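# Sort three desk items onto matching low shelves

## Task

Take each of the three items off the desk and set it on top of the low shelf already holding items of the same kind; the robot must not tip over or be left leaning, and an item counts only if it stays put without the robot holding it.

## Robot and tools

Robot: a Rainbow Robotics RB-Y1 on a two-wheel differential base with two rear casters (0.66 m long, 0.58 m wide, front edge 0.10 m ahead of the drive axle). It has two 7-joint arms with parallel grippers, a pan/tilt head and a folding torso (squat, shift, pitch, yaw). The bent leg can poke out past the front of the base. Each arm is rated for 3 kg; heavy loads held far forward can tip the robot, and nothing stops that.

Frames: the base frame sits on the floor midway between the drive wheels, x forward, y left, z up. The chest, left_hand and right_hand readings are in this frame. A hand point is the spot between its finger pads; the fingers point along its -z and close along its x. Printed hand positions drift from reality, more so at long reach. Odometry is the base frame as it was at scene start; it counts wheel turns only, so slipping looks like travel. Heading is positive to the left, within -3.142 to 3.142.

execute_actions: arguments are "actions" (a list holding one action, or empty to just read state and images) and optional "cameras" (a list from head_camera, left_wrist_camera, right_wrist_camera, all; omitted, null or ["all"] gives all, [] gives none). An action may contain:
- "base": exactly one of {"translate_m": d}, a straight drive of d metres relative to where the base is now, forward positive, -3 to 3; or {"rotate_rad": d}, a turn in place of d radians relative to the current heading, left/counter-clockwise positive, -3.2 to 3.2. No sideways motion.
- "joints": a single object for the whole robot, keyed by joint name, each value an absolute target (radians, grippers in metres of clear opening). Ranges: torso_squat_rad 0 to 1.2 (bigger lowers the chest); torso_shift_rad -0.3 to 0.6 (positive pushes hips forward); torso_pitch_rad -0.2 to 1.4 (positive leans forward); torso_yaw_rad -1.5 to 1.5 (positive left). Per arm: shoulder_pitch -2.356 to 2.356 (0 hanging, negative raises forward); left_shoulder_roll_rad 0 to 3.141 and right_shoulder_roll_rad -3.141 to 0 (away from the body is outward); shoulder_yaw -2.094 to 2.094 (positive left on both arms); elbow -2.617 to 0.01 (negative bends); forearm_roll -3.141 to 3.141; wrist_pitch -1.57 to 1.919 (negative tips the hand forward); hand_roll -2.705 to 2.705; gripper_m 0 to 0.1. Head: head_pan_rad -0.523 to 0.523 (positive left), head_tilt_rad -0.35 to 1.57 (positive down). Done tolerance is ±0.02 rad, ±0.004 m for grippers.
- "speeds": caps for this action only, translate_m 0.05 to 0.4 m/s, rotate_rad 0.1 to 1.509 rad/s (default is the top).
- "min_time_s": 0.1 to 8, a floor on how long each arm and head motion takes.
All motions in an action start at once. A base move that would need over 8.667 s is refused; no action runs past 15 s. Unknown keys or out-of-range values reject the whole call and nothing moves. Joints left out of an action may keep pushing toward earlier targets. Torso combined limits (squat + shift <= 1.52; squat - shift + pitch <= 1.57; shift + 0.5 pitch - 0.4 squat <= 0.7; shift + 0.3 pitch - 0.5 squat <= 0.39) cut commanded torso joints short with "off_target".

wait: "seconds" 0 to 10; nothing new is commanded, returns state and images.
zoom_image: "camera" plus "region" [x0, y0, x1, y1] in pixels of that camera's latest full image, origin top-left, at most 504 by 504. Head images are 896x504; wrist images 644x364.
finished_scene: "scene", the number of the scene you are ending; irreversible, and reports whether the goal was met. The item placements must already hold on their own.

Reading results: base_status and joint_status give each motion's outcome. "done" (for the base, wheels turned the full amount, even if slipping); "off_target" (rested away from target, may still push); "limit_stop_at_<name>" (a built-in limit stopped it); "contact_stop" (torso or arm hit something firm); "time_out"; "stopped_with_arm" (torso halted because an arm contact-stopped). After contact_stop, time_out or stopped_with_arm, the entire group (torso joints, or one arm's seven joints) freezes and forgets its targets. "limit_stop_at_own_body" means a guard prevented an arm or hand from striking the torso, head, leg or base; move them apart. "joint command not followed" with a "cause:" line means an arm's targets were withheld to avoid self- or arm-to-arm collision; the robot may retry them until you send passable targets. on_its_own reports uncommanded parts; "held at" is a held target, not a position. Once one call reports a stop, later robot calls in that same reply are skipped. MOTOR HOT warns from 65 °C; at 80 °C an OVER-TEMPERATURE FAULT brakes the arm ("limit_stop_at_motor_heat"); resend targets afterwards. A torque fault freezes everything for 10 s.

Grasping: command an opening at least 0.005 m narrower than the item; "off_target" on the gripper is then expected.

Cautions: the base does not stop on contact and may keep shoving furniture; a bent leg can slide the robot back against furniture while reporting "done". After a stop, first back off the arms in a separate action, then the torso. Exception: if both hands share one object and the torso contact-stops instantly with nothing in the way, resend every arm joint at its current reading, then the torso command. Never let the arms collide or press on each other. Avoid dropping, slamming or hard pushing items; an item may get nudged by outside disturbances, so check placements before finishing. The robot keeps the last command while you compose a reply.

Each tool is called after "Emit:" as a command line: name --argument value for each argument, lists and objects as JSON in quotes; but a table of rows of numbers goes row by row, as --pt "numbers of a row", without its own name.

## Session

Emit:
execute_actions --actions '[]'

Scene clock: 0.00 s.
base_odometry: x=+0.000 y=+0.000 heading=+0.000 (m, m, rad; odometry frame)
base_status: not commanded
joint_positions: torso_squat_rad=+0.350 torso_shift_rad=+0.000 torso_pitch_rad=-0.001 torso_yaw_rad=-0.001 left_shoulder_pitch_rad=-0.014 left_shoulder_roll_rad=+0.024 left_shoulder_yaw_rad=-0.016 left_elbow_rad=-0.211 left_forearm_roll_rad=+0.049 left_wrist_pitch_rad=+0.047 left_hand_roll_rad=-0.016 left_gripper_m=+0.099 right_shoulder_pitch_rad=+0.030 right_shoulder_roll_rad=-0.008 right_shoulder_yaw_rad=+0.024 right_elbow_rad=-0.257 right_forearm_roll_rad=-0.005 right_wrist_pitch_rad=-0.042 right_hand_roll_rad=-0.002 right_gripper_m=+0.100 head_pan_rad=+0.000 head_tilt_rad=+0.400
joint_status: not commanded
chest: x=-0.2285 y=+0.0010 z=+1.2474 quat_wxyz=(+1.000, -0.001, +0.000, +0.000) (m; base frame)
left_hand: x=-0.1260 y=+0.2358 z=+0.5683 quat_wxyz=(+0.996, +0.008, -0.089, +0.005) (m; base frame)
right_hand: x=-0.1154 y=-0.2243 z=+0.5727 quat_wxyz=(+0.991, -0.003, -0.135, +0.004) (m; base frame)
pictures: head_camera, left_wrist_camera, right_wrist_camera
Images, in order (width x height): head_camera 896x504, left_wrist_camera 644x364, right_wrist_camera 644x364.

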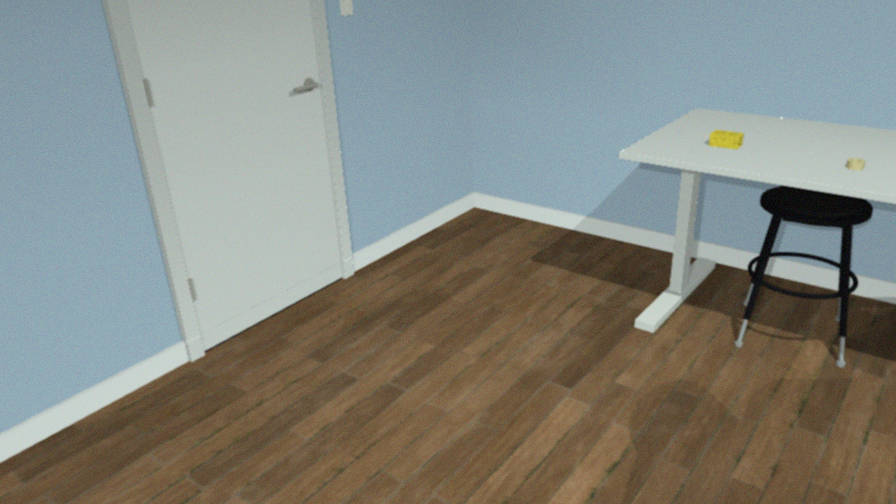

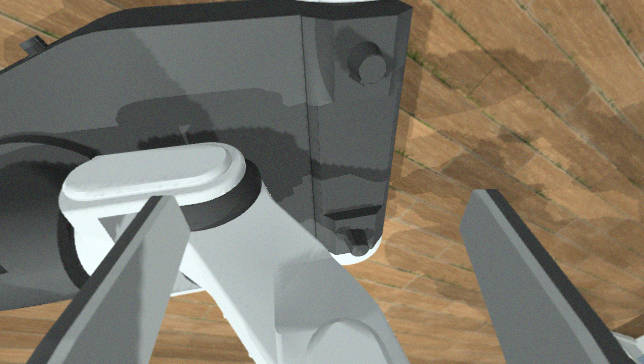

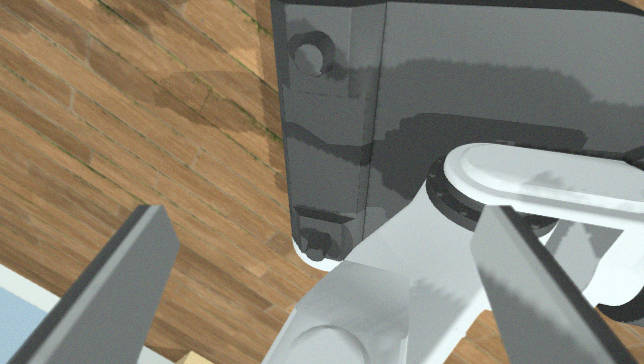

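Let me look around the room.

Emit:
execute_actions --actions '[{"base":{"rotate_rad":-0.9},"joints":{"head_tilt_rad":0.3}}]' --cameras '["head_camera"]'

Scene clock: 10.53 s.
base_odometry: x=+0.000 y=+0.000 heading=-0.900 (m, m, rad; odometry frame)
base_status: done
joint_positions: torso_squat_rad=+0.350 torso_shift_rad=+0.000 torso_pitch_rad=-0.001 torso_yaw_rad=-0.001 left_shoulder_pitch_rad=-0.014 left_shoulder_roll_rad=+0.024 left_shoulder_yaw_rad=-0.016 left_elbow_rad=-0.211 left_forearm_roll_rad=+0.049 left_wrist_pitch_rad=+0.047 left_hand_roll_rad=-0.016 left_gripper_m=+0.099 right_shoulder_pitch_rad=+0.030 right_shoulder_roll_rad=-0.008 right_shoulder_yaw_rad=+0.024 right_elbow_rad=-0.257 right_forearm_roll_rad=-0.005 right_wrist_pitch_rad=-0.042 right_hand_roll_rad=-0.002 right_gripper_m=+0.100 head_pan_rad=+0.000 head_tilt_rad=+0.300
joint_status: all done
chest: x=-0.2285 y=+0.0010 z=+1.2474 quat_wxyz=(+1.000, -0.001, +0.000, +0.000) (m; base frame)
left_hand: x=-0.1260 y=+0.2358 z=+0.5683 quat_wxyz=(+0.996, +0.008, -0.089, +0.005) (m; base frame)
right_hand: x=-0.1154 y=-0.2243 z=+0.5727 quat_wxyz=(+0.991, -0.003, -0.135, +0.004) (m; base frame)
pictures: head_camera
Images, in order (width x height): head_camera 896x504.

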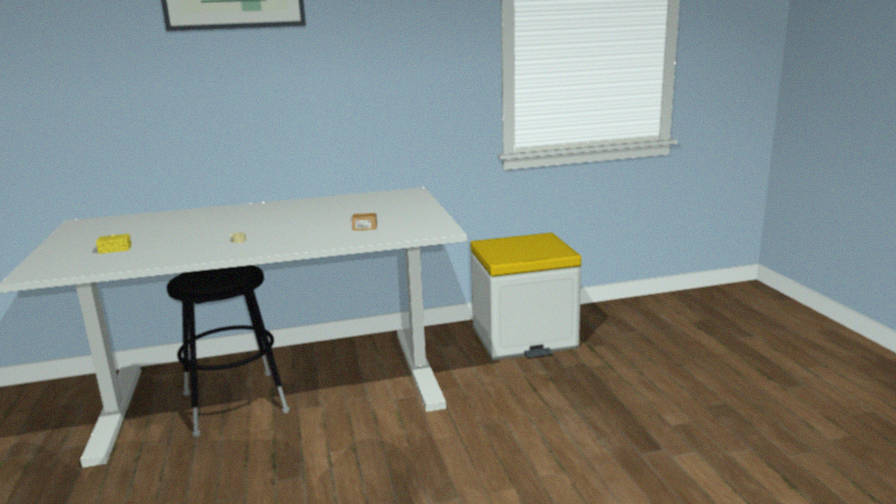

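Emit:
execute_actions --actions '[{"base":{"rotate_rad":-1.1}}]' --cameras '["head_camera"]'

Scene clock: 14.97 s.
base_odometry: x=+0.000 y=+0.000 heading=-1.999 (m, m, rad; odometry frame)
base_status: done
joint_positions: torso_squat_rad=+0.350 torso_shift_rad=+0.000 torso_pitch_rad=-0.001 torso_yaw_rad=-0.001 left_shoulder_pitch_rad=-0.014 left_shoulder_roll_rad=+0.024 left_shoulder_yaw_rad=-0.016 left_elbow_rad=-0.211 left_forearm_roll_rad=+0.049 left_wrist_pitch_rad=+0.047 left_hand_roll_rad=-0.016 left_gripper_m=+0.099 right_shoulder_pitch_rad=+0.030 right_shoulder_roll_rad=-0.008 right_shoulder_yaw_rad=+0.024 right_elbow_rad=-0.257 right_forearm_roll_rad=-0.005 right_wrist_pitch_rad=-0.042 right_hand_roll_rad=-0.002 right_gripper_m=+0.100 head_pan_rad=+0.000 head_tilt_rad=+0.300
joint_status: not commanded
chest: x=-0.2286 y=+0.0010 z=+1.2474 quat_wxyz=(+1.000, -0.001, +0.000, +0.000) (m; base frame)
left_hand: x=-0.1260 y=+0.2358 z=+0.5683 quat_wxyz=(+0.996, +0.008, -0.089, +0.005) (m; base frame)
right_hand: x=-0.1154 y=-0.2243 z=+0.5727 quat_wxyz=(+0.991, -0.003, -0.135, +0.004) (m; base frame)
pictures: head_camera
Images, in order (width x height): head_camera 896x504.

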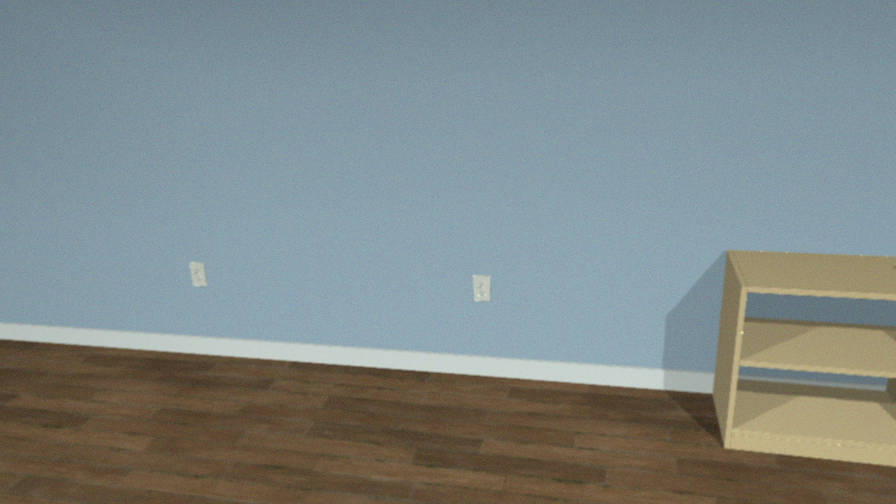

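Emit:
execute_actions --actions '[{"base":{"rotate_rad":-0.9}}]' --cameras '["head_camera"]'

Scene clock: 22.13 s.
base_odometry: x=+0.000 y=+0.000 heading=-2.899 (m, m, rad; odometry frame)
base_status: done
joint_positions: torso_squat_rad=+0.350 torso_shift_rad=+0.000 torso_pitch_rad=-0.001 torso_yaw_rad=-0.001 left_shoulder_pitch_rad=-0.014 left_shoulder_roll_rad=+0.024 left_shoulder_yaw_rad=-0.016 left_elbow_rad=-0.211 left_forearm_roll_rad=+0.049 left_wrist_pitch_rad=+0.047 left_hand_roll_rad=-0.016 left_gripper_m=+0.099 right_shoulder_pitch_rad=+0.030 right_shoulder_roll_rad=-0.008 right_shoulder_yaw_rad=+0.024 right_elbow_rad=-0.257 right_forearm_roll_rad=-0.005 right_wrist_pitch_rad=-0.042 right_hand_roll_rad=-0.002 right_gripper_m=+0.100 head_pan_rad=+0.000 head_tilt_rad=+0.300
joint_status: not commanded
chest: x=-0.2286 y=+0.0010 z=+1.2474 quat_wxyz=(+1.000, -0.001, +0.000, +0.000) (m; base frame)
left_hand: x=-0.1260 y=+0.2358 z=+0.5683 quat_wxyz=(+0.996, +0.008, -0.089, +0.005) (m; base frame)
right_hand: x=-0.1154 y=-0.2243 z=+0.5727 quat_wxyz=(+0.991, -0.003, -0.135, +0.004) (m; base frame)
pictures: head_camera
Images, in order (width x height): head_camera 896x504.

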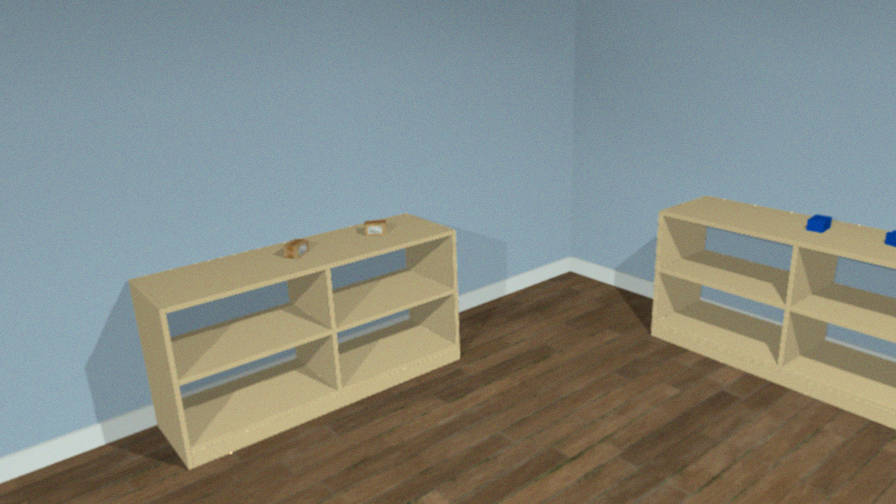

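Emit:
execute_actions --actions '[{"base":{"rotate_rad":-0.9}}]' --cameras '["head_camera"]'

Scene clock: 26.67 s.
base_odometry: x=+0.000 y=+0.000 heading=+2.485 (m, m, rad; odometry frame)
base_status: done
joint_positions: torso_squat_rad=+0.350 torso_shift_rad=+0.000 torso_pitch_rad=-0.001 torso_yaw_rad=-0.001 left_shoulder_pitch_rad=-0.014 left_shoulder_roll_rad=+0.024 left_shoulder_yaw_rad=-0.016 left_elbow_rad=-0.211 left_forearm_roll_rad=+0.049 left_wrist_pitch_rad=+0.047 left_hand_roll_rad=-0.016 left_gripper_m=+0.099 right_shoulder_pitch_rad=+0.030 right_shoulder_roll_rad=-0.008 right_shoulder_yaw_rad=+0.024 right_elbow_rad=-0.257 right_forearm_roll_rad=-0.005 right_wrist_pitch_rad=-0.042 right_hand_roll_rad=-0.002 right_gripper_m=+0.100 head_pan_rad=+0.000 head_tilt_rad=+0.300
joint_status: not commanded
chest: x=-0.2286 y=+0.0010 z=+1.2474 quat_wxyz=(+1.000, -0.001, +0.000, +0.000) (m; base frame)
left_hand: x=-0.1260 y=+0.2358 z=+0.5683 quat_wxyz=(+0.996, +0.008, -0.089, +0.005) (m; base frame)
right_hand: x=-0.1154 y=-0.2243 z=+0.5727 quat_wxyz=(+0.991, -0.003, -0.135, +0.004) (m; base frame)
pictures: head_camera
Images, in order (width x height): head_camera 896x504.

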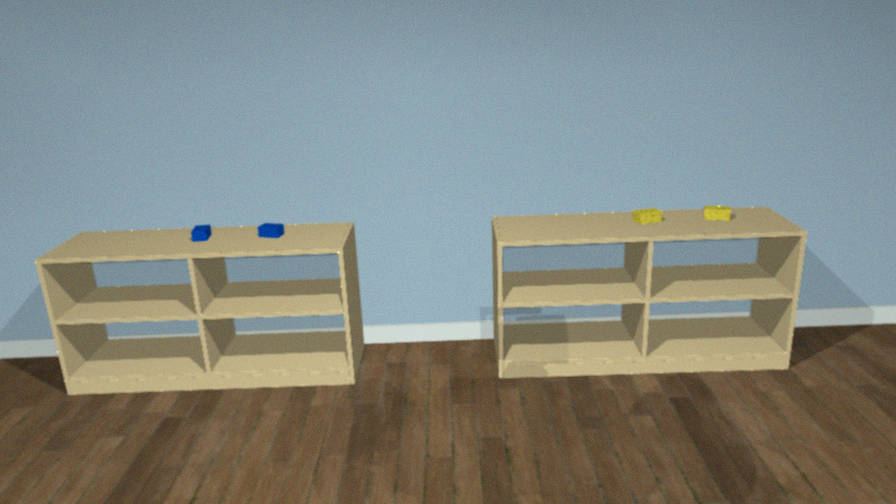

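Emit:
execute_actions --actions '[{"base":{"rotate_rad":-0.9}}]' --cameras '["head_camera"]'

Scene clock: 31.73 s.
base_odometry: x=+0.000 y=+0.000 heading=+1.585 (m, m, rad; odometry frame)
base_status: done
joint_positions: torso_squat_rad=+0.350 torso_shift_rad=+0.000 torso_pitch_rad=-0.001 torso_yaw_rad=-0.001 left_shoulder_pitch_rad=-0.014 left_shoulder_roll_rad=+0.024 left_shoulder_yaw_rad=-0.016 left_elbow_rad=-0.211 left_forearm_roll_rad=+0.049 left_wrist_pitch_rad=+0.047 left_hand_roll_rad=-0.016 left_gripper_m=+0.099 right_shoulder_pitch_rad=+0.030 right_shoulder_roll_rad=-0.008 right_shoulder_yaw_rad=+0.024 right_elbow_rad=-0.257 right_forearm_roll_rad=-0.005 right_wrist_pitch_rad=-0.042 right_hand_roll_rad=-0.002 right_gripper_m=+0.100 head_pan_rad=+0.000 head_tilt_rad=+0.300
joint_status: not commanded
chest: x=-0.2286 y=+0.0010 z=+1.2474 quat_wxyz=(+1.000, -0.001, +0.000, +0.000) (m; base frame)
left_hand: x=-0.1260 y=+0.2358 z=+0.5683 quat_wxyz=(+0.996, +0.008, -0.089, +0.005) (m; base frame)
right_hand: x=-0.1154 y=-0.2243 z=+0.5727 quat_wxyz=(+0.991, -0.003, -0.135, +0.004) (m; base frame)
pictures: head_camera
Images, in order (width x height): head_camera 896x504.

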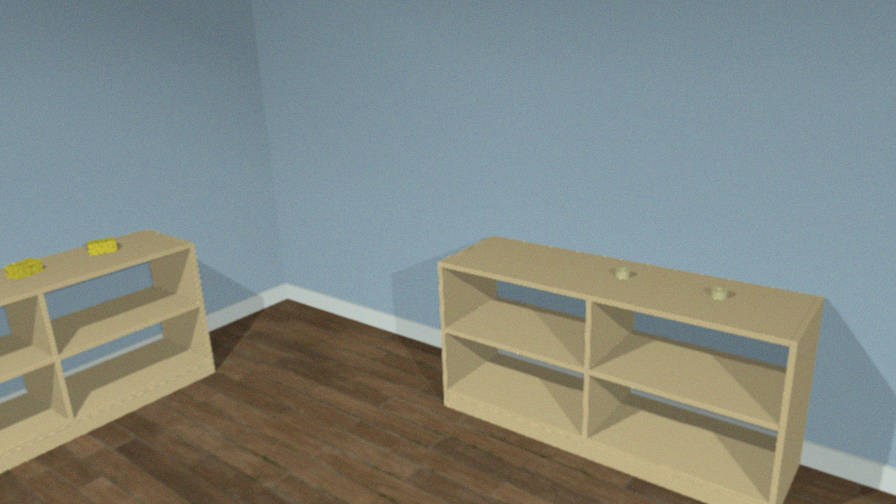

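Emit:
execute_actions --actions '[{"base":{"rotate_rad":-2.24}}]' --cameras '[]'

Emit:
execute_actions --actions '[{"base":{"translate_m":1.5},"joints":{"head_tilt_rad":0.6}}]' --cameras '["head_camera"]'

Scene clock: 45.37 s.
base_odometry: x=+0.000 y=+0.000 heading=-0.654 (m, m, rad; odometry frame)
base_status: done
joint_positions: torso_squat_rad=+0.350 torso_shift_rad=-0.001 torso_pitch_rad=-0.001 torso_yaw_rad=-0.001 left_shoulder_pitch_rad=-0.014 left_shoulder_roll_rad=+0.024 left_shoulder_yaw_rad=-0.016 left_elbow_rad=-0.211 left_forearm_roll_rad=+0.049 left_wrist_pitch_rad=+0.047 left_hand_roll_rad=-0.016 left_gripper_m=+0.099 right_shoulder_pitch_rad=+0.030 right_shoulder_roll_rad=-0.008 right_shoulder_yaw_rad=+0.024 right_elbow_rad=-0.257 right_forearm_roll_rad=-0.005 right_wrist_pitch_rad=-0.042 right_hand_roll_rad=-0.002 right_gripper_m=+0.100 head_pan_rad=+0.000 head_tilt_rad=+0.300
joint_status: not commanded
chest: x=-0.2286 y=+0.0010 z=+1.2474 quat_wxyz=(+1.000, -0.001, +0.000, +0.000) (m; base frame)
left_hand: x=-0.1260 y=+0.2358 z=+0.5683 quat_wxyz=(+0.996, +0.008, -0.089, +0.005) (m; base frame)
right_hand: x=-0.1154 y=-0.2243 z=+0.5727 quat_wxyz=(+0.991, -0.003, -0.135, +0.004) (m; base frame)
pictures: none
No camera images: the call's "cameras" was empty. Leave "cameras" out to get every camera's image.

Scene clock: 50.47 s.
base_odometry: x=+1.190 y=-0.913 heading=-0.655 (m, m, rad; odometry frame)
base_status: done
joint_positions: torso_squat_rad=+0.350 torso_shift_rad=+0.000 torso_pitch_rad=-0.001 torso_yaw_rad=-0.001 left_shoulder_pitch_rad=-0.014 left_shoulder_roll_rad=+0.024 left_shoulder_yaw_rad=-0.016 left_elbow_rad=-0.211 left_forearm_roll_rad=+0.049 left_wrist_pitch_rad=+0.047 left_hand_roll_rad=-0.016 left_gripper_m=+0.099 right_shoulder_pitch_rad=+0.030 right_shoulder_roll_rad=-0.008 right_shoulder_yaw_rad=+0.024 right_elbow_rad=-0.257 right_forearm_roll_rad=-0.005 right_wrist_pitch_rad=-0.042 right_hand_roll_rad=-0.002 right_gripper_m=+0.100 head_pan_rad=+0.000 head_tilt_rad=+0.600
joint_status: all done
chest: x=-0.2285 y=+0.0010 z=+1.2474 quat_wxyz=(+1.000, -0.001, +0.000, +0.000) (m; base frame)
left_hand: x=-0.1260 y=+0.2358 z=+0.5683 quat_wxyz=(+0.996, +0.008, -0.089, +0.005) (m; base frame)
right_hand: x=-0.1154 y=-0.2243 z=+0.5727 quat_wxyz=(+0.991, -0.003, -0.135, +0.004) (m; base frame)
pictures: head_camera
Images, in order (width x height): head_camera 896x504.

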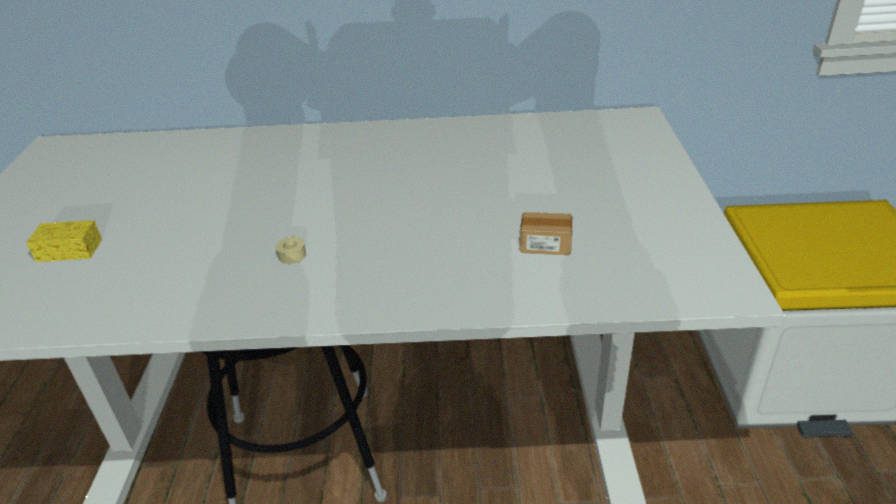

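Emit:
execute_actions --actions '[{"base":{"translate_m":0.5},"joints":{"head_tilt_rad":0.9,"left_shoulder_pitch_rad":-0.6,"left_elbow_rad":-1.5,"right_shoulder_pitch_rad":-0.6,"right_elbow_rad":-1.5}}]' --cameras '["head_camera"]'

Scene clock: 60.17 s.
base_odometry: x=+1.587 y=-1.218 heading=-0.655 (m, m, rad; odometry frame)
base_status: done
joint_positions: torso_squat_rad=+0.350 torso_shift_rad=+0.000 torso_pitch_rad=-0.001 torso_yaw_rad=-0.001 left_shoulder_pitch_rad=-0.600 left_shoulder_roll_rad=+0.024 left_shoulder_yaw_rad=-0.016 left_elbow_rad=-1.500 left_forearm_roll_rad=+0.049 left_wrist_pitch_rad=+0.047 left_hand_roll_rad=-0.016 left_gripper_m=+0.099 right_shoulder_pitch_rad=-0.601 right_shoulder_roll_rad=-0.008 right_shoulder_yaw_rad=+0.024 right_elbow_rad=-1.500 right_forearm_roll_rad=-0.005 right_wrist_pitch_rad=-0.042 right_hand_roll_rad=-0.002 right_gripper_m=+0.100 head_pan_rad=+0.000 head_tilt_rad=+0.900
joint_status: all done
chest: x=-0.2285 y=+0.0010 z=+1.2474 quat_wxyz=(+1.000, -0.001, +0.000, +0.000) (m; base frame)
left_hand: x=+0.3818 y=+0.1018 z=+1.3022 quat_wxyz=(+0.529, -0.075, -0.842, -0.079) (m; base frame)
right_hand: x=+0.3700 y=-0.0915 z=+1.3204 quat_wxyz=(+0.490, +0.075, -0.864, +0.084) (m; base frame)
pictures: head_camera
Images, in order (width x height): head_camera 896x504.

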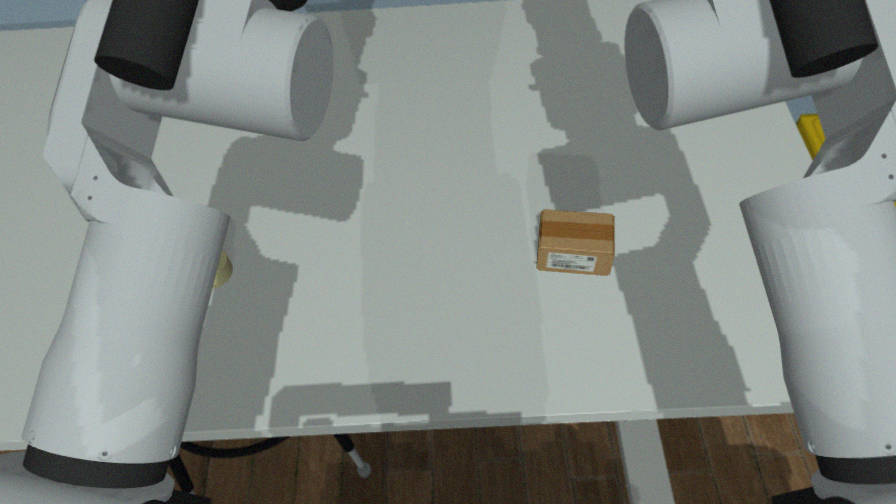

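Emit:
execute_actions --actions '[{"joints":{"torso_pitch_rad":0.4,"torso_shift_rad":0.2,"right_shoulder_pitch_rad":-1.5,"right_shoulder_roll_rad":-0.15,"right_elbow_rad":-0.1,"right_wrist_pitch_rad":1.2,"right_forearm_roll_rad":0,"right_shoulder_yaw_rad":0,"right_hand_roll_rad":0,"head_tilt_rad":0.6}}]'

Scene clock: 69.63 s.
base_odometry: x=+1.587 y=-1.218 heading=-0.655 (m, m, rad; odometry frame)
base_status: not commanded
joint_positions: torso_squat_rad=+0.350 torso_shift_rad=+0.200 torso_pitch_rad=+0.400 torso_yaw_rad=-0.001 left_shoulder_pitch_rad=-0.600 left_shoulder_roll_rad=+0.024 left_shoulder_yaw_rad=-0.016 left_elbow_rad=-1.500 left_forearm_roll_rad=+0.049 left_wrist_pitch_rad=+0.047 left_hand_roll_rad=-0.016 left_gripper_m=+0.099 right_shoulder_pitch_rad=-1.500 right_shoulder_roll_rad=-0.150 right_shoulder_yaw_rad=+0.000 right_elbow_rad=-0.100 right_forearm_roll_rad=+0.000 right_wrist_pitch_rad=+1.200 right_hand_roll_rad=+0.000 right_gripper_m=+0.100 head_pan_rad=+0.000 head_tilt_rad=+0.600
joint_status: all done
chest: x=+0.0231 y=+0.0009 z=+1.2099 quat_wxyz=(+0.980, -0.001, +0.199, +0.000) (m; base frame)
left_hand: x=+0.6065 y=+0.1016 z=+1.0222 quat_wxyz=(+0.686, -0.089, -0.719, -0.063) (m; base frame)
right_hand: x=+0.5190 y=-0.1778 z=+0.8126 quat_wxyz=(+0.981, -0.116, +0.017, +0.154) (m; base frame)
pictures: head_camera, left_wrist_camera, right_wrist_camera
Images, in order (width x height): head_camera 896x504, left_wrist_camera 644x364, right_wrist_camera 644x364.

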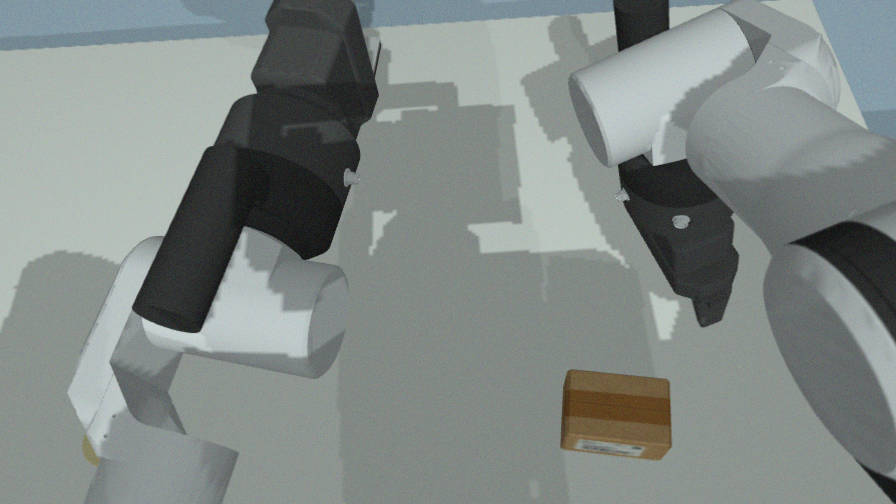

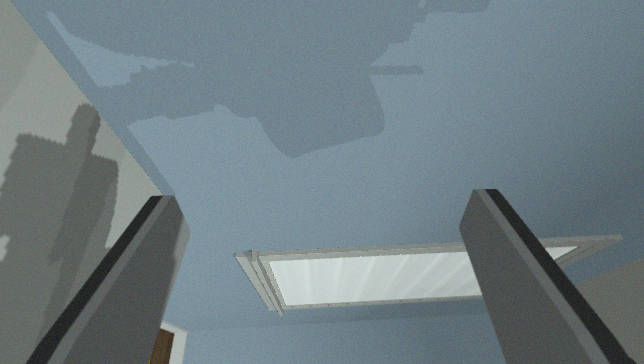

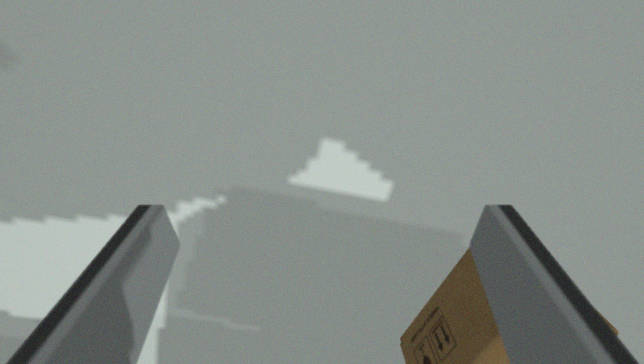

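Emit:
execute_actions --actions '[{"joints":{"right_shoulder_pitch_rad":-1.75,"right_wrist_pitch_rad":1.45,"right_hand_roll_rad":-0.3}}]' --cameras '[]'

Emit:
execute_actions --actions '[{"joints":{"torso_shift_rad":0.05}}]' --cameras '["head_camera","right_wrist_camera"]'

Scene clock: 77.10 s.
base_odometry: x=+1.587 y=-1.218 heading=-0.655 (m, m, rad; odometry frame)
base_status: not commanded
joint_positions: torso_squat_rad=+0.350 torso_shift_rad=+0.200 torso_pitch_rad=+0.400 torso_yaw_rad=-0.001 left_shoulder_pitch_rad=-0.600 left_shoulder_roll_rad=+0.024 left_shoulder_yaw_rad=-0.016 left_elbow_rad=-1.500 left_forearm_roll_rad=+0.049 left_wrist_pitch_rad=+0.047 left_hand_roll_rad=-0.016 left_gripper_m=+0.099 right_shoulder_pitch_rad=-1.750 right_shoulder_roll_rad=-0.150 right_shoulder_yaw_rad=+0.000 right_elbow_rad=-0.100 right_forearm_roll_rad=+0.000 right_wrist_pitch_rad=+1.450 right_hand_roll_rad=-0.300 right_gripper_m=+0.100 head_pan_rad=+0.000 head_tilt_rad=+0.600
joint_status: all done
chest: x=+0.0231 y=+0.0010 z=+1.2099 quat_wxyz=(+0.980, -0.001, +0.199, +0.000) (m; base frame)
left_hand: x=+0.6065 y=+0.1016 z=+1.0222 quat_wxyz=(+0.686, -0.089, -0.719, -0.063) (m; base frame)
right_hand: x=+0.5566 y=-0.1432 z=+0.9332 quat_wxyz=(+0.990, -0.140, -0.004, +0.015) (m; base frame)
pictures: none
No camera images: the call's "cameras" was empty. Leave "cameras" out to get every camera's image.

Scene clock: 78.87 s.
base_odometry: x=+1.587 y=-1.218 heading=-0.655 (m, m, rad; odometry frame)
base_status: not commanded
joint_positions: torso_squat_rad=+0.350 torso_shift_rad=+0.050 torso_pitch_rad=+0.400 torso_yaw_rad=-0.001 left_shoulder_pitch_rad=-0.600 left_shoulder_roll_rad=+0.024 left_shoulder_yaw_rad=-0.016 left_elbow_rad=-1.500 left_forearm_roll_rad=+0.049 left_wrist_pitch_rad=+0.047 left_hand_roll_rad=-0.016 left_gripper_m=+0.099 right_shoulder_pitch_rad=-1.750 right_shoulder_roll_rad=-0.150 right_shoulder_yaw_rad=+0.000 right_elbow_rad=-0.100 right_forearm_roll_rad=+0.000 right_wrist_pitch_rad=+1.450 right_hand_roll_rad=-0.300 right_gripper_m=+0.100 head_pan_rad=+0.000 head_tilt_rad=+0.600
joint_status: all done
chest: x=-0.0747 y=+0.0010 z=+1.2222 quat_wxyz=(+0.980, -0.001, +0.199, +0.000) (m; base frame)
left_hand: x=+0.5087 y=+0.1016 z=+1.0346 quat_wxyz=(+0.686, -0.089, -0.719, -0.063) (m; base frame)
right_hand: x=+0.4588 y=-0.1432 z=+0.9456 quat_wxyz=(+0.990, -0.140, -0.004, +0.015) (m; base frame)
pictures: head_camera, right_wrist_camera
Images, in order (width x height): head_camera 896x504, right_wrist_camera 644x364.

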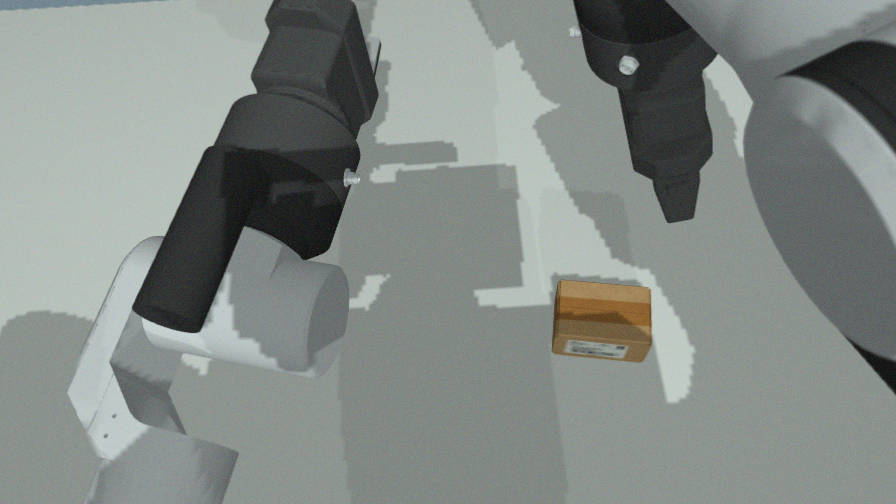

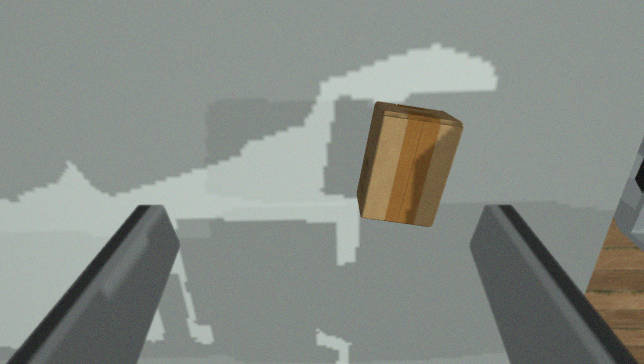

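Emit:
execute_actions --actions '[{"joints":{"torso_shift_rad":0.0,"right_shoulder_pitch_rad":-1.6,"right_wrist_pitch_rad":1.3}}]' --cameras '["head_camera","right_wrist_camera"]'

Scene clock: 83.80 s.
base_odometry: x=+1.587 y=-1.218 heading=-0.655 (m, m, rad; odometry frame)
base_status: not commanded
joint_positions: torso_squat_rad=+0.350 torso_shift_rad=+0.000 torso_pitch_rad=+0.400 torso_yaw_rad=-0.001 left_shoulder_pitch_rad=-0.600 left_shoulder_roll_rad=+0.024 left_shoulder_yaw_rad=-0.016 left_elbow_rad=-1.500 left_forearm_roll_rad=+0.049 left_wrist_pitch_rad=+0.047 left_hand_roll_rad=-0.016 left_gripper_m=+0.099 right_shoulder_pitch_rad=-1.600 right_shoulder_roll_rad=-0.150 right_shoulder_yaw_rad=+0.000 right_elbow_rad=-0.100 right_forearm_roll_rad=+0.000 right_wrist_pitch_rad=+1.300 right_hand_roll_rad=-0.300 right_gripper_m=+0.100 head_pan_rad=+0.000 head_tilt_rad=+0.600
joint_status: all done
chest: x=-0.1076 y=+0.0009 z=+1.2230 quat_wxyz=(+0.980, -0.001, +0.199, +0.000) (m; base frame)
left_hand: x=+0.4758 y=+0.1016 z=+1.0354 quat_wxyz=(+0.686, -0.089, -0.719, -0.063) (m; base frame)
right_hand: x=+0.4070 y=-0.1638 z=+0.8727 quat_wxyz=(+0.992, -0.126, -0.002, +0.010) (m; base frame)
pictures: head_camera, right_wrist_camera
Images, in order (width x height): head_camera 896x504, right_wrist_camera 644x364.

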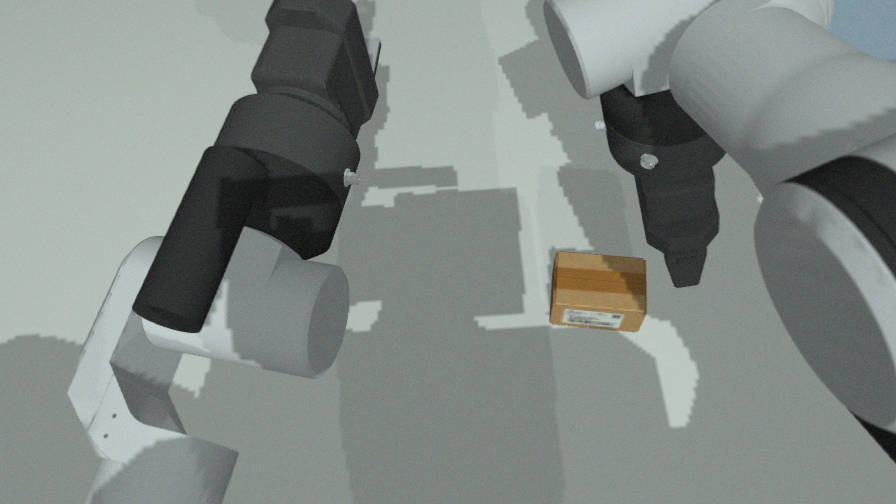

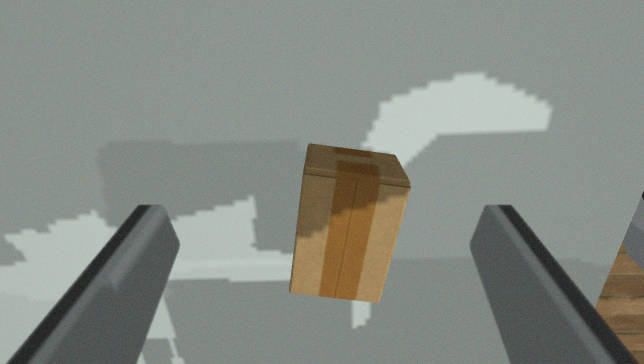

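Emit:
execute_actions --actions '[{"joints":{"right_shoulder_roll_rad":-0.02}}]' --cameras '["head_camera","right_wrist_camera"]'

Scene clock: 86.47 s.
base_odometry: x=+1.587 y=-1.218 heading=-0.655 (m, m, rad; odometry frame)
base_status: not commanded
joint_positions: torso_squat_rad=+0.350 torso_shift_rad=+0.000 torso_pitch_rad=+0.400 torso_yaw_rad=-0.001 left_shoulder_pitch_rad=-0.600 left_shoulder_roll_rad=+0.024 left_shoulder_yaw_rad=-0.016 left_elbow_rad=-1.500 left_forearm_roll_rad=+0.049 left_wrist_pitch_rad=+0.047 left_hand_roll_rad=-0.016 left_gripper_m=+0.099 right_shoulder_pitch_rad=-1.600 right_shoulder_roll_rad=-0.020 right_shoulder_yaw_rad=+0.000 right_elbow_rad=-0.100 right_forearm_roll_rad=+0.000 right_wrist_pitch_rad=+1.300 right_hand_roll_rad=-0.300 right_gripper_m=+0.100 head_pan_rad=+0.000 head_tilt_rad=+0.600
joint_status: all done
chest: x=-0.1076 y=+0.0010 z=+1.2230 quat_wxyz=(+0.980, -0.001, +0.199, +0.000) (m; base frame)
left_hand: x=+0.4758 y=+0.1017 z=+1.0353 quat_wxyz=(+0.686, -0.089, -0.719, -0.063) (m; base frame)
right_hand: x=+0.3771 y=-0.0911 z=+0.8558 quat_wxyz=(+0.992, -0.103, +0.013, +0.070) (m; base frame)
pictures: head_camera, right_wrist_camera
Images, in order (width x height): head_camera 896x504, right_wrist_camera 644x364.

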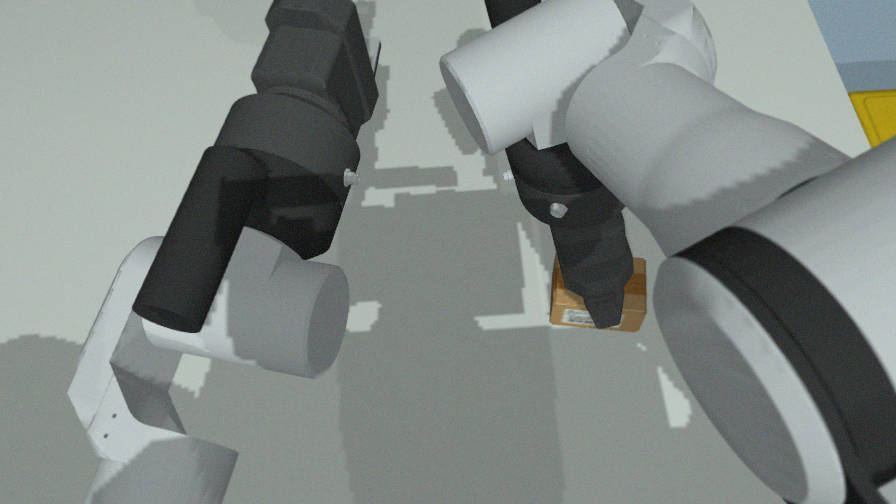

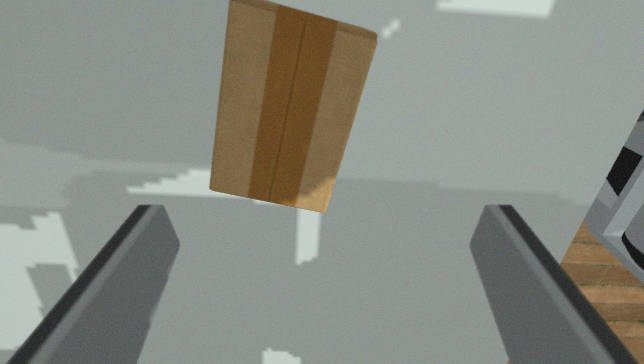

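Emit:
execute_actions --actions '[{"joints":{"right_shoulder_roll_rad":-0.27,"right_hand_roll_rad":-0.4}}]' --cameras '["head_camera","right_wrist_camera"]'

Scene clock: 92.07 s.
base_odometry: x=+1.587 y=-1.218 heading=-0.655 (m, m, rad; odometry frame)
base_status: not commanded
joint_positions: torso_squat_rad=+0.350 torso_shift_rad=+0.000 torso_pitch_rad=+0.400 torso_yaw_rad=-0.001 left_shoulder_pitch_rad=-0.600 left_shoulder_roll_rad=+0.024 left_shoulder_yaw_rad=-0.016 left_elbow_rad=-1.500 left_forearm_roll_rad=+0.049 left_wrist_pitch_rad=+0.047 left_hand_roll_rad=-0.016 left_gripper_m=+0.099 right_shoulder_pitch_rad=-1.600 right_shoulder_roll_rad=-0.270 right_shoulder_yaw_rad=+0.000 right_elbow_rad=-0.100 right_forearm_roll_rad=+0.000 right_wrist_pitch_rad=+1.300 right_hand_roll_rad=-0.400 right_gripper_m=+0.100 head_pan_rad=+0.000 head_tilt_rad=+0.600
joint_status: all done
chest: x=-0.1076 y=+0.0009 z=+1.2230 quat_wxyz=(+0.980, -0.001, +0.199, +0.000) (m; base frame)
left_hand: x=+0.4758 y=+0.1015 z=+1.0353 quat_wxyz=(+0.686, -0.089, -0.719, -0.063) (m; base frame)
right_hand: x=+0.4263 y=-0.2327 z=+0.8922 quat_wxyz=(+0.985, -0.145, -0.023, -0.094) (m; base frame)
pictures: head_camera, right_wrist_camera
Images, in order (width x height): head_camera 896x504, right_wrist_camera 644x364.

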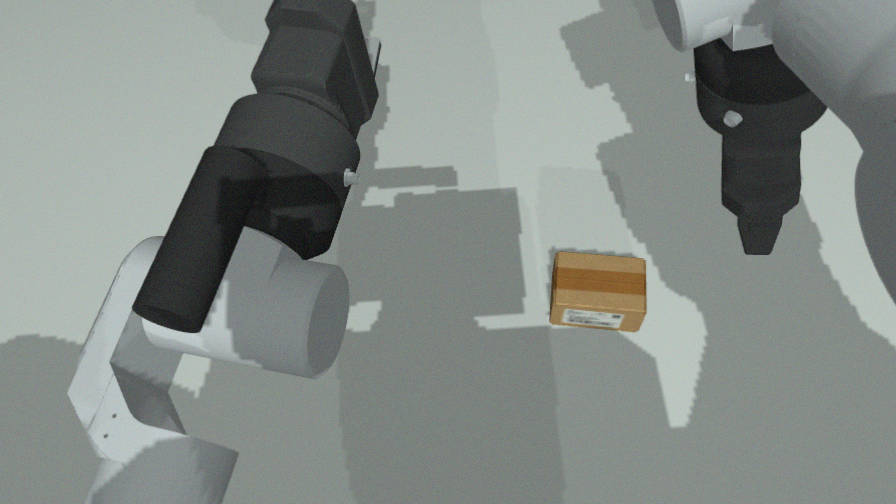

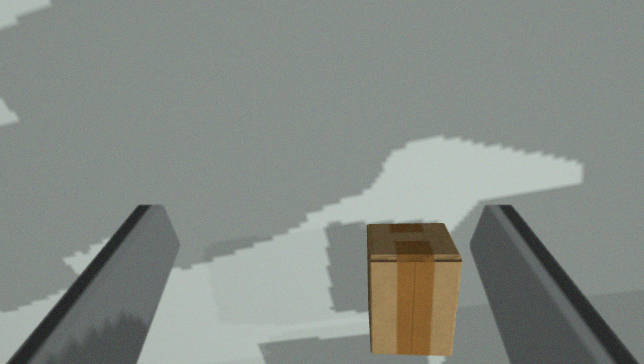

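Emit:
execute_actions --actions '[{"joints":{"right_shoulder_roll_rad":-0.18,"right_hand_roll_rad":-0.3,"right_shoulder_pitch_rad":-1.52,"right_wrist_pitch_rad":1.22}}]' --cameras '["head_camera","right_wrist_camera"]'

Scene clock: 97.70 s.
base_odometry: x=+1.587 y=-1.218 heading=-0.655 (m, m, rad; odometry frame)
base_status: not commanded
joint_positions: torso_squat_rad=+0.350 torso_shift_rad=+0.000 torso_pitch_rad=+0.400 torso_yaw_rad=-0.001 left_shoulder_pitch_rad=-0.600 left_shoulder_roll_rad=+0.024 left_shoulder_yaw_rad=-0.016 left_elbow_rad=-1.500 left_forearm_roll_rad=+0.049 left_wrist_pitch_rad=+0.047 left_hand_roll_rad=-0.016 left_gripper_m=+0.099 right_shoulder_pitch_rad=-1.520 right_shoulder_roll_rad=-0.180 right_shoulder_yaw_rad=+0.000 right_elbow_rad=-0.100 right_forearm_roll_rad=+0.000 right_wrist_pitch_rad=+1.220 right_hand_roll_rad=-0.300 right_gripper_m=+0.100 head_pan_rad=+0.000 head_tilt_rad=+0.600
joint_status: all done
chest: x=-0.1076 y=+0.0009 z=+1.2230 quat_wxyz=(+0.980, -0.001, +0.199, +0.000) (m; base frame)
left_hand: x=+0.4758 y=+0.1016 z=+1.0352 quat_wxyz=(+0.686, -0.089, -0.719, -0.063) (m; base frame)
right_hand: x=+0.3981 y=-0.1925 z=+0.8394 quat_wxyz=(+0.992, -0.125, -0.004, -0.006) (m; base frame)
pictures: head_camera, right_wrist_camera
Images, in order (width x height): head_camera 896x504, right_wrist_camera 644x364.

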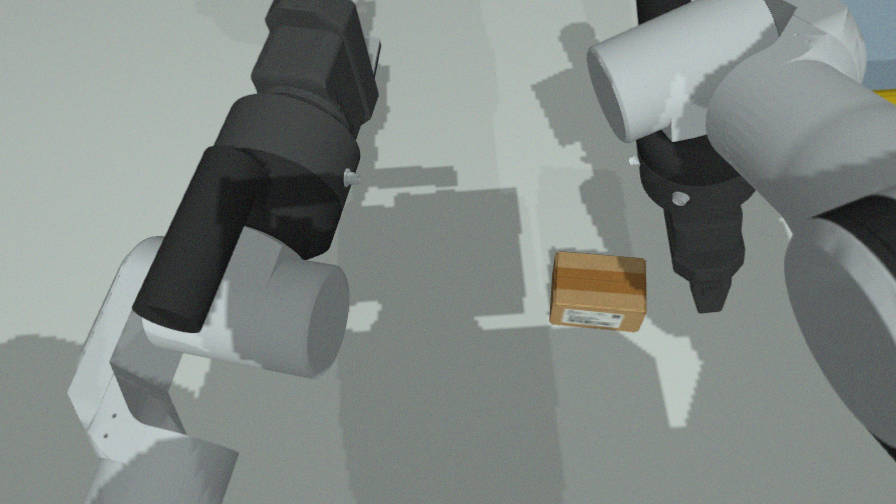

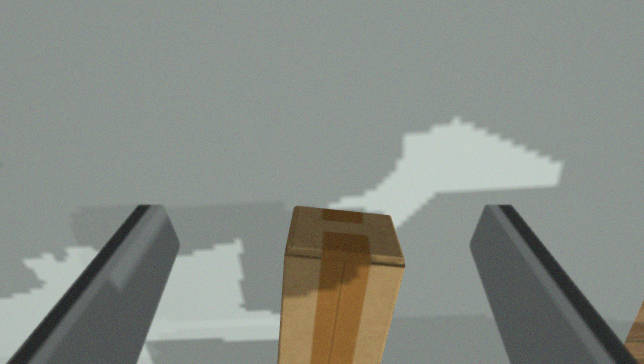

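Emit:
execute_actions --actions '[{"joints":{"right_shoulder_pitch_rad":-1.65,"right_wrist_pitch_rad":1.35}}]' --cameras '[]'

Emit:
execute_actions --actions '[{"joints":{"right_shoulder_roll_rad":-0.03}}]' --cameras '["head_camera","right_wrist_camera"]'

Scene clock: 102.20 s.
base_odometry: x=+1.587 y=-1.218 heading=-0.655 (m, m, rad; odometry frame)
base_status: not commanded
joint_positions: torso_squat_rad=+0.350 torso_shift_rad=+0.000 torso_pitch_rad=+0.400 torso_yaw_rad=-0.001 left_shoulder_pitch_rad=-0.600 left_shoulder_roll_rad=+0.024 left_shoulder_yaw_rad=-0.016 left_elbow_rad=-1.500 left_forearm_roll_rad=+0.049 left_wrist_pitch_rad=+0.047 left_hand_roll_rad=-0.016 left_gripper_m=+0.099 right_shoulder_pitch_rad=-1.650 right_shoulder_roll_rad=-0.180 right_shoulder_yaw_rad=+0.000 right_elbow_rad=-0.100 right_forearm_roll_rad=+0.000 right_wrist_pitch_rad=+1.350 right_hand_roll_rad=-0.300 right_gripper_m=+0.100 head_pan_rad=+0.000 head_tilt_rad=+0.600
joint_status: all done
chest: x=-0.1076 y=+0.0010 z=+1.2230 quat_wxyz=(+0.980, -0.001, +0.199, +0.000) (m; base frame)
left_hand: x=+0.4758 y=+0.1016 z=+1.0353 quat_wxyz=(+0.686, -0.089, -0.719, -0.063) (m; base frame)
right_hand: x=+0.4202 y=-0.1734 z=+0.9015 quat_wxyz=(+0.991, -0.135, -0.006, -0.002) (m; base frame)
pictures: none
No camera images: the call's "cameras" was empty. Leave "cameras" out to get every camera's image.

Scene clock: 102.97 s.
base_odometry: x=+1.587 y=-1.218 heading=-0.655 (m, m, rad; odometry frame)
base_status: not commanded
joint_positions: torso_squat_rad=+0.350 torso_shift_rad=+0.000 torso_pitch_rad=+0.400 torso_yaw_rad=-0.001 left_shoulder_pitch_rad=-0.600 left_shoulder_roll_rad=+0.024 left_shoulder_yaw_rad=-0.016 left_elbow_rad=-1.500 left_forearm_roll_rad=+0.049 left_wrist_pitch_rad=+0.047 left_hand_roll_rad=-0.016 left_gripper_m=+0.099 right_shoulder_pitch_rad=-1.650 right_shoulder_roll_rad=-0.030 right_shoulder_yaw_rad=+0.000 right_elbow_rad=-0.100 right_forearm_roll_rad=+0.000 right_wrist_pitch_rad=+1.350 right_hand_roll_rad=-0.300 right_gripper_m=+0.100 head_pan_rad=+0.000 head_tilt_rad=+0.600
joint_status: all done
chest: x=-0.1076 y=+0.0010 z=+1.2230 quat_wxyz=(+0.980, -0.001, +0.199, +0.000) (m; base frame)
left_hand: x=+0.4758 y=+0.1017 z=+1.0353 quat_wxyz=(+0.686, -0.089, -0.719, -0.063) (m; base frame)
right_hand: x=+0.3876 y=-0.0910 z=+0.8806 quat_wxyz=(+0.991, -0.112, +0.011, +0.068) (m; base frame)
pictures: head_camera, right_wrist_camera
Images, in order (width x height): head_camera 896x504, right_wrist_camera 644x364.

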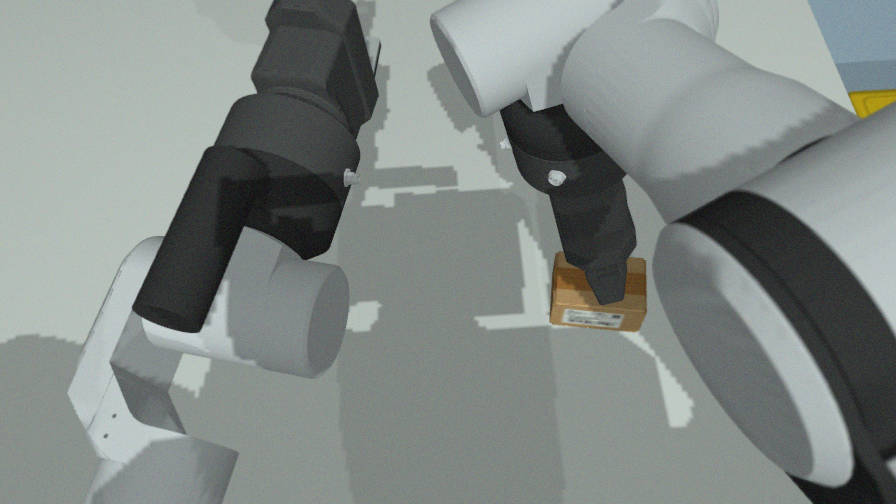

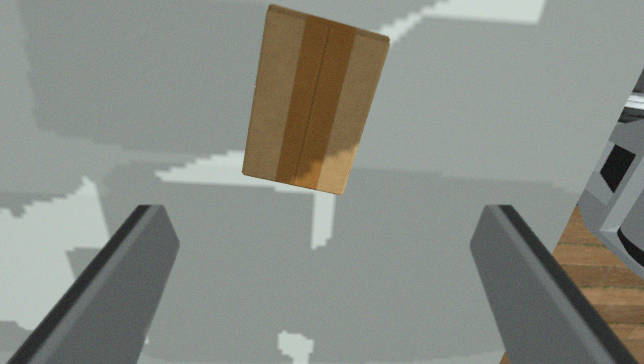

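Emit:
execute_actions --actions '[{"joints":{"right_shoulder_pitch_rad":-1.55,"right_wrist_pitch_rad":1.25,"right_hand_roll_rad":-0.45}}]' --cameras '["head_camera","right_wrist_camera"]'

Scene clock: 107.50 s.
base_odometry: x=+1.587 y=-1.218 heading=-0.655 (m, m, rad; odometry frame)
base_status: not commanded
joint_positions: torso_squat_rad=+0.350 torso_shift_rad=+0.000 torso_pitch_rad=+0.400 torso_yaw_rad=-0.001 left_shoulder_pitch_rad=-0.600 left_shoulder_roll_rad=+0.024 left_shoulder_yaw_rad=-0.016 left_elbow_rad=-1.500 left_forearm_roll_rad=+0.049 left_wrist_pitch_rad=+0.047 left_hand_roll_rad=-0.016 left_gripper_m=+0.099 right_shoulder_pitch_rad=-1.550 right_shoulder_roll_rad=-0.030 right_shoulder_yaw_rad=+0.000 right_elbow_rad=-0.100 right_forearm_roll_rad=+0.000 right_wrist_pitch_rad=+1.250 right_hand_roll_rad=-0.450 right_gripper_m=+0.100 head_pan_rad=+0.000 head_tilt_rad=+0.600
joint_status: all done
chest: x=-0.1075 y=+0.0009 z=+1.2230 quat_wxyz=(+0.980, -0.001, +0.199, +0.000) (m; base frame)
left_hand: x=+0.4758 y=+0.1016 z=+1.0352 quat_wxyz=(+0.686, -0.089, -0.719, -0.063) (m; base frame)
right_hand: x=+0.3709 y=-0.1021 z=+0.8337 quat_wxyz=(+0.995, -0.099, +0.006, -0.013) (m; base frame)
pictures: head_camera, right_wrist_camera
Images, in order (width x height): head_camera 896x504, right_wrist_camera 644x364.

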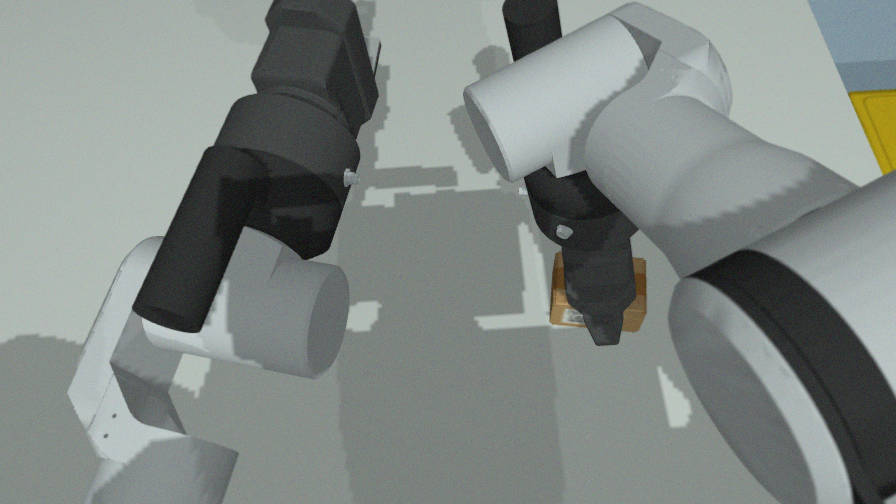

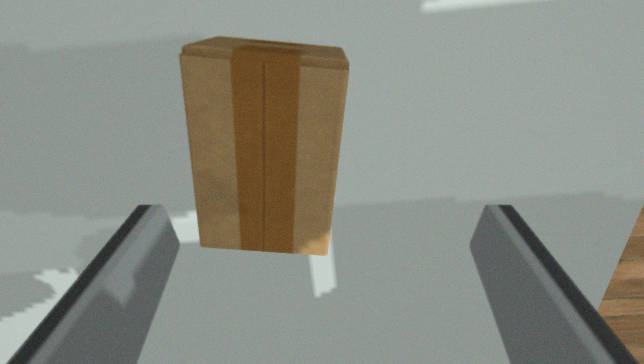

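Emit:
execute_actions --actions '[{"joints":{"torso_shift_rad":0.06,"right_shoulder_roll_rad":-0.08}}]' --cameras '["right_wrist_camera"]'

Scene clock: 110.53 s.
base_odometry: x=+1.587 y=-1.218 heading=-0.655 (m, m, rad; odometry frame)
base_status: not commanded
joint_positions: torso_squat_rad=+0.350 torso_shift_rad=+0.060 torso_pitch_rad=+0.400 torso_yaw_rad=-0.001 left_shoulder_pitch_rad=-0.600 left_shoulder_roll_rad=+0.024 left_shoulder_yaw_rad=-0.016 left_elbow_rad=-1.500 left_forearm_roll_rad=+0.049 left_wrist_pitch_rad=+0.047 left_hand_roll_rad=-0.016 left_gripper_m=+0.099 right_shoulder_pitch_rad=-1.550 right_shoulder_roll_rad=-0.080 right_shoulder_yaw_rad=+0.000 right_elbow_rad=-0.100 right_forearm_roll_rad=+0.000 right_wrist_pitch_rad=+1.250 right_hand_roll_rad=-0.450 right_gripper_m=+0.100 head_pan_rad=+0.000 head_tilt_rad=+0.600
joint_status: all done
chest: x=-0.0680 y=+0.0009 z=+1.2218 quat_wxyz=(+0.980, -0.001, +0.199, +0.000) (m; base frame)
left_hand: x=+0.5153 y=+0.1016 z=+1.0339 quat_wxyz=(+0.686, -0.089, -0.719, -0.063) (m; base frame)
right_hand: x=+0.4228 y=-0.1306 z=+0.8383 quat_wxyz=(+0.994, -0.108, -0.001, -0.035) (m; base frame)
pictures: right_wrist_camera
Images, in order (width x height): right_wrist_camera 644x364.

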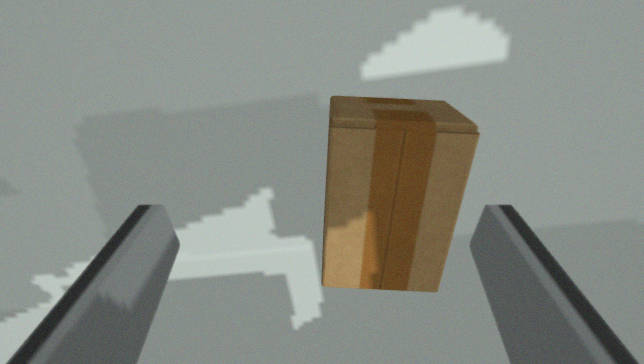

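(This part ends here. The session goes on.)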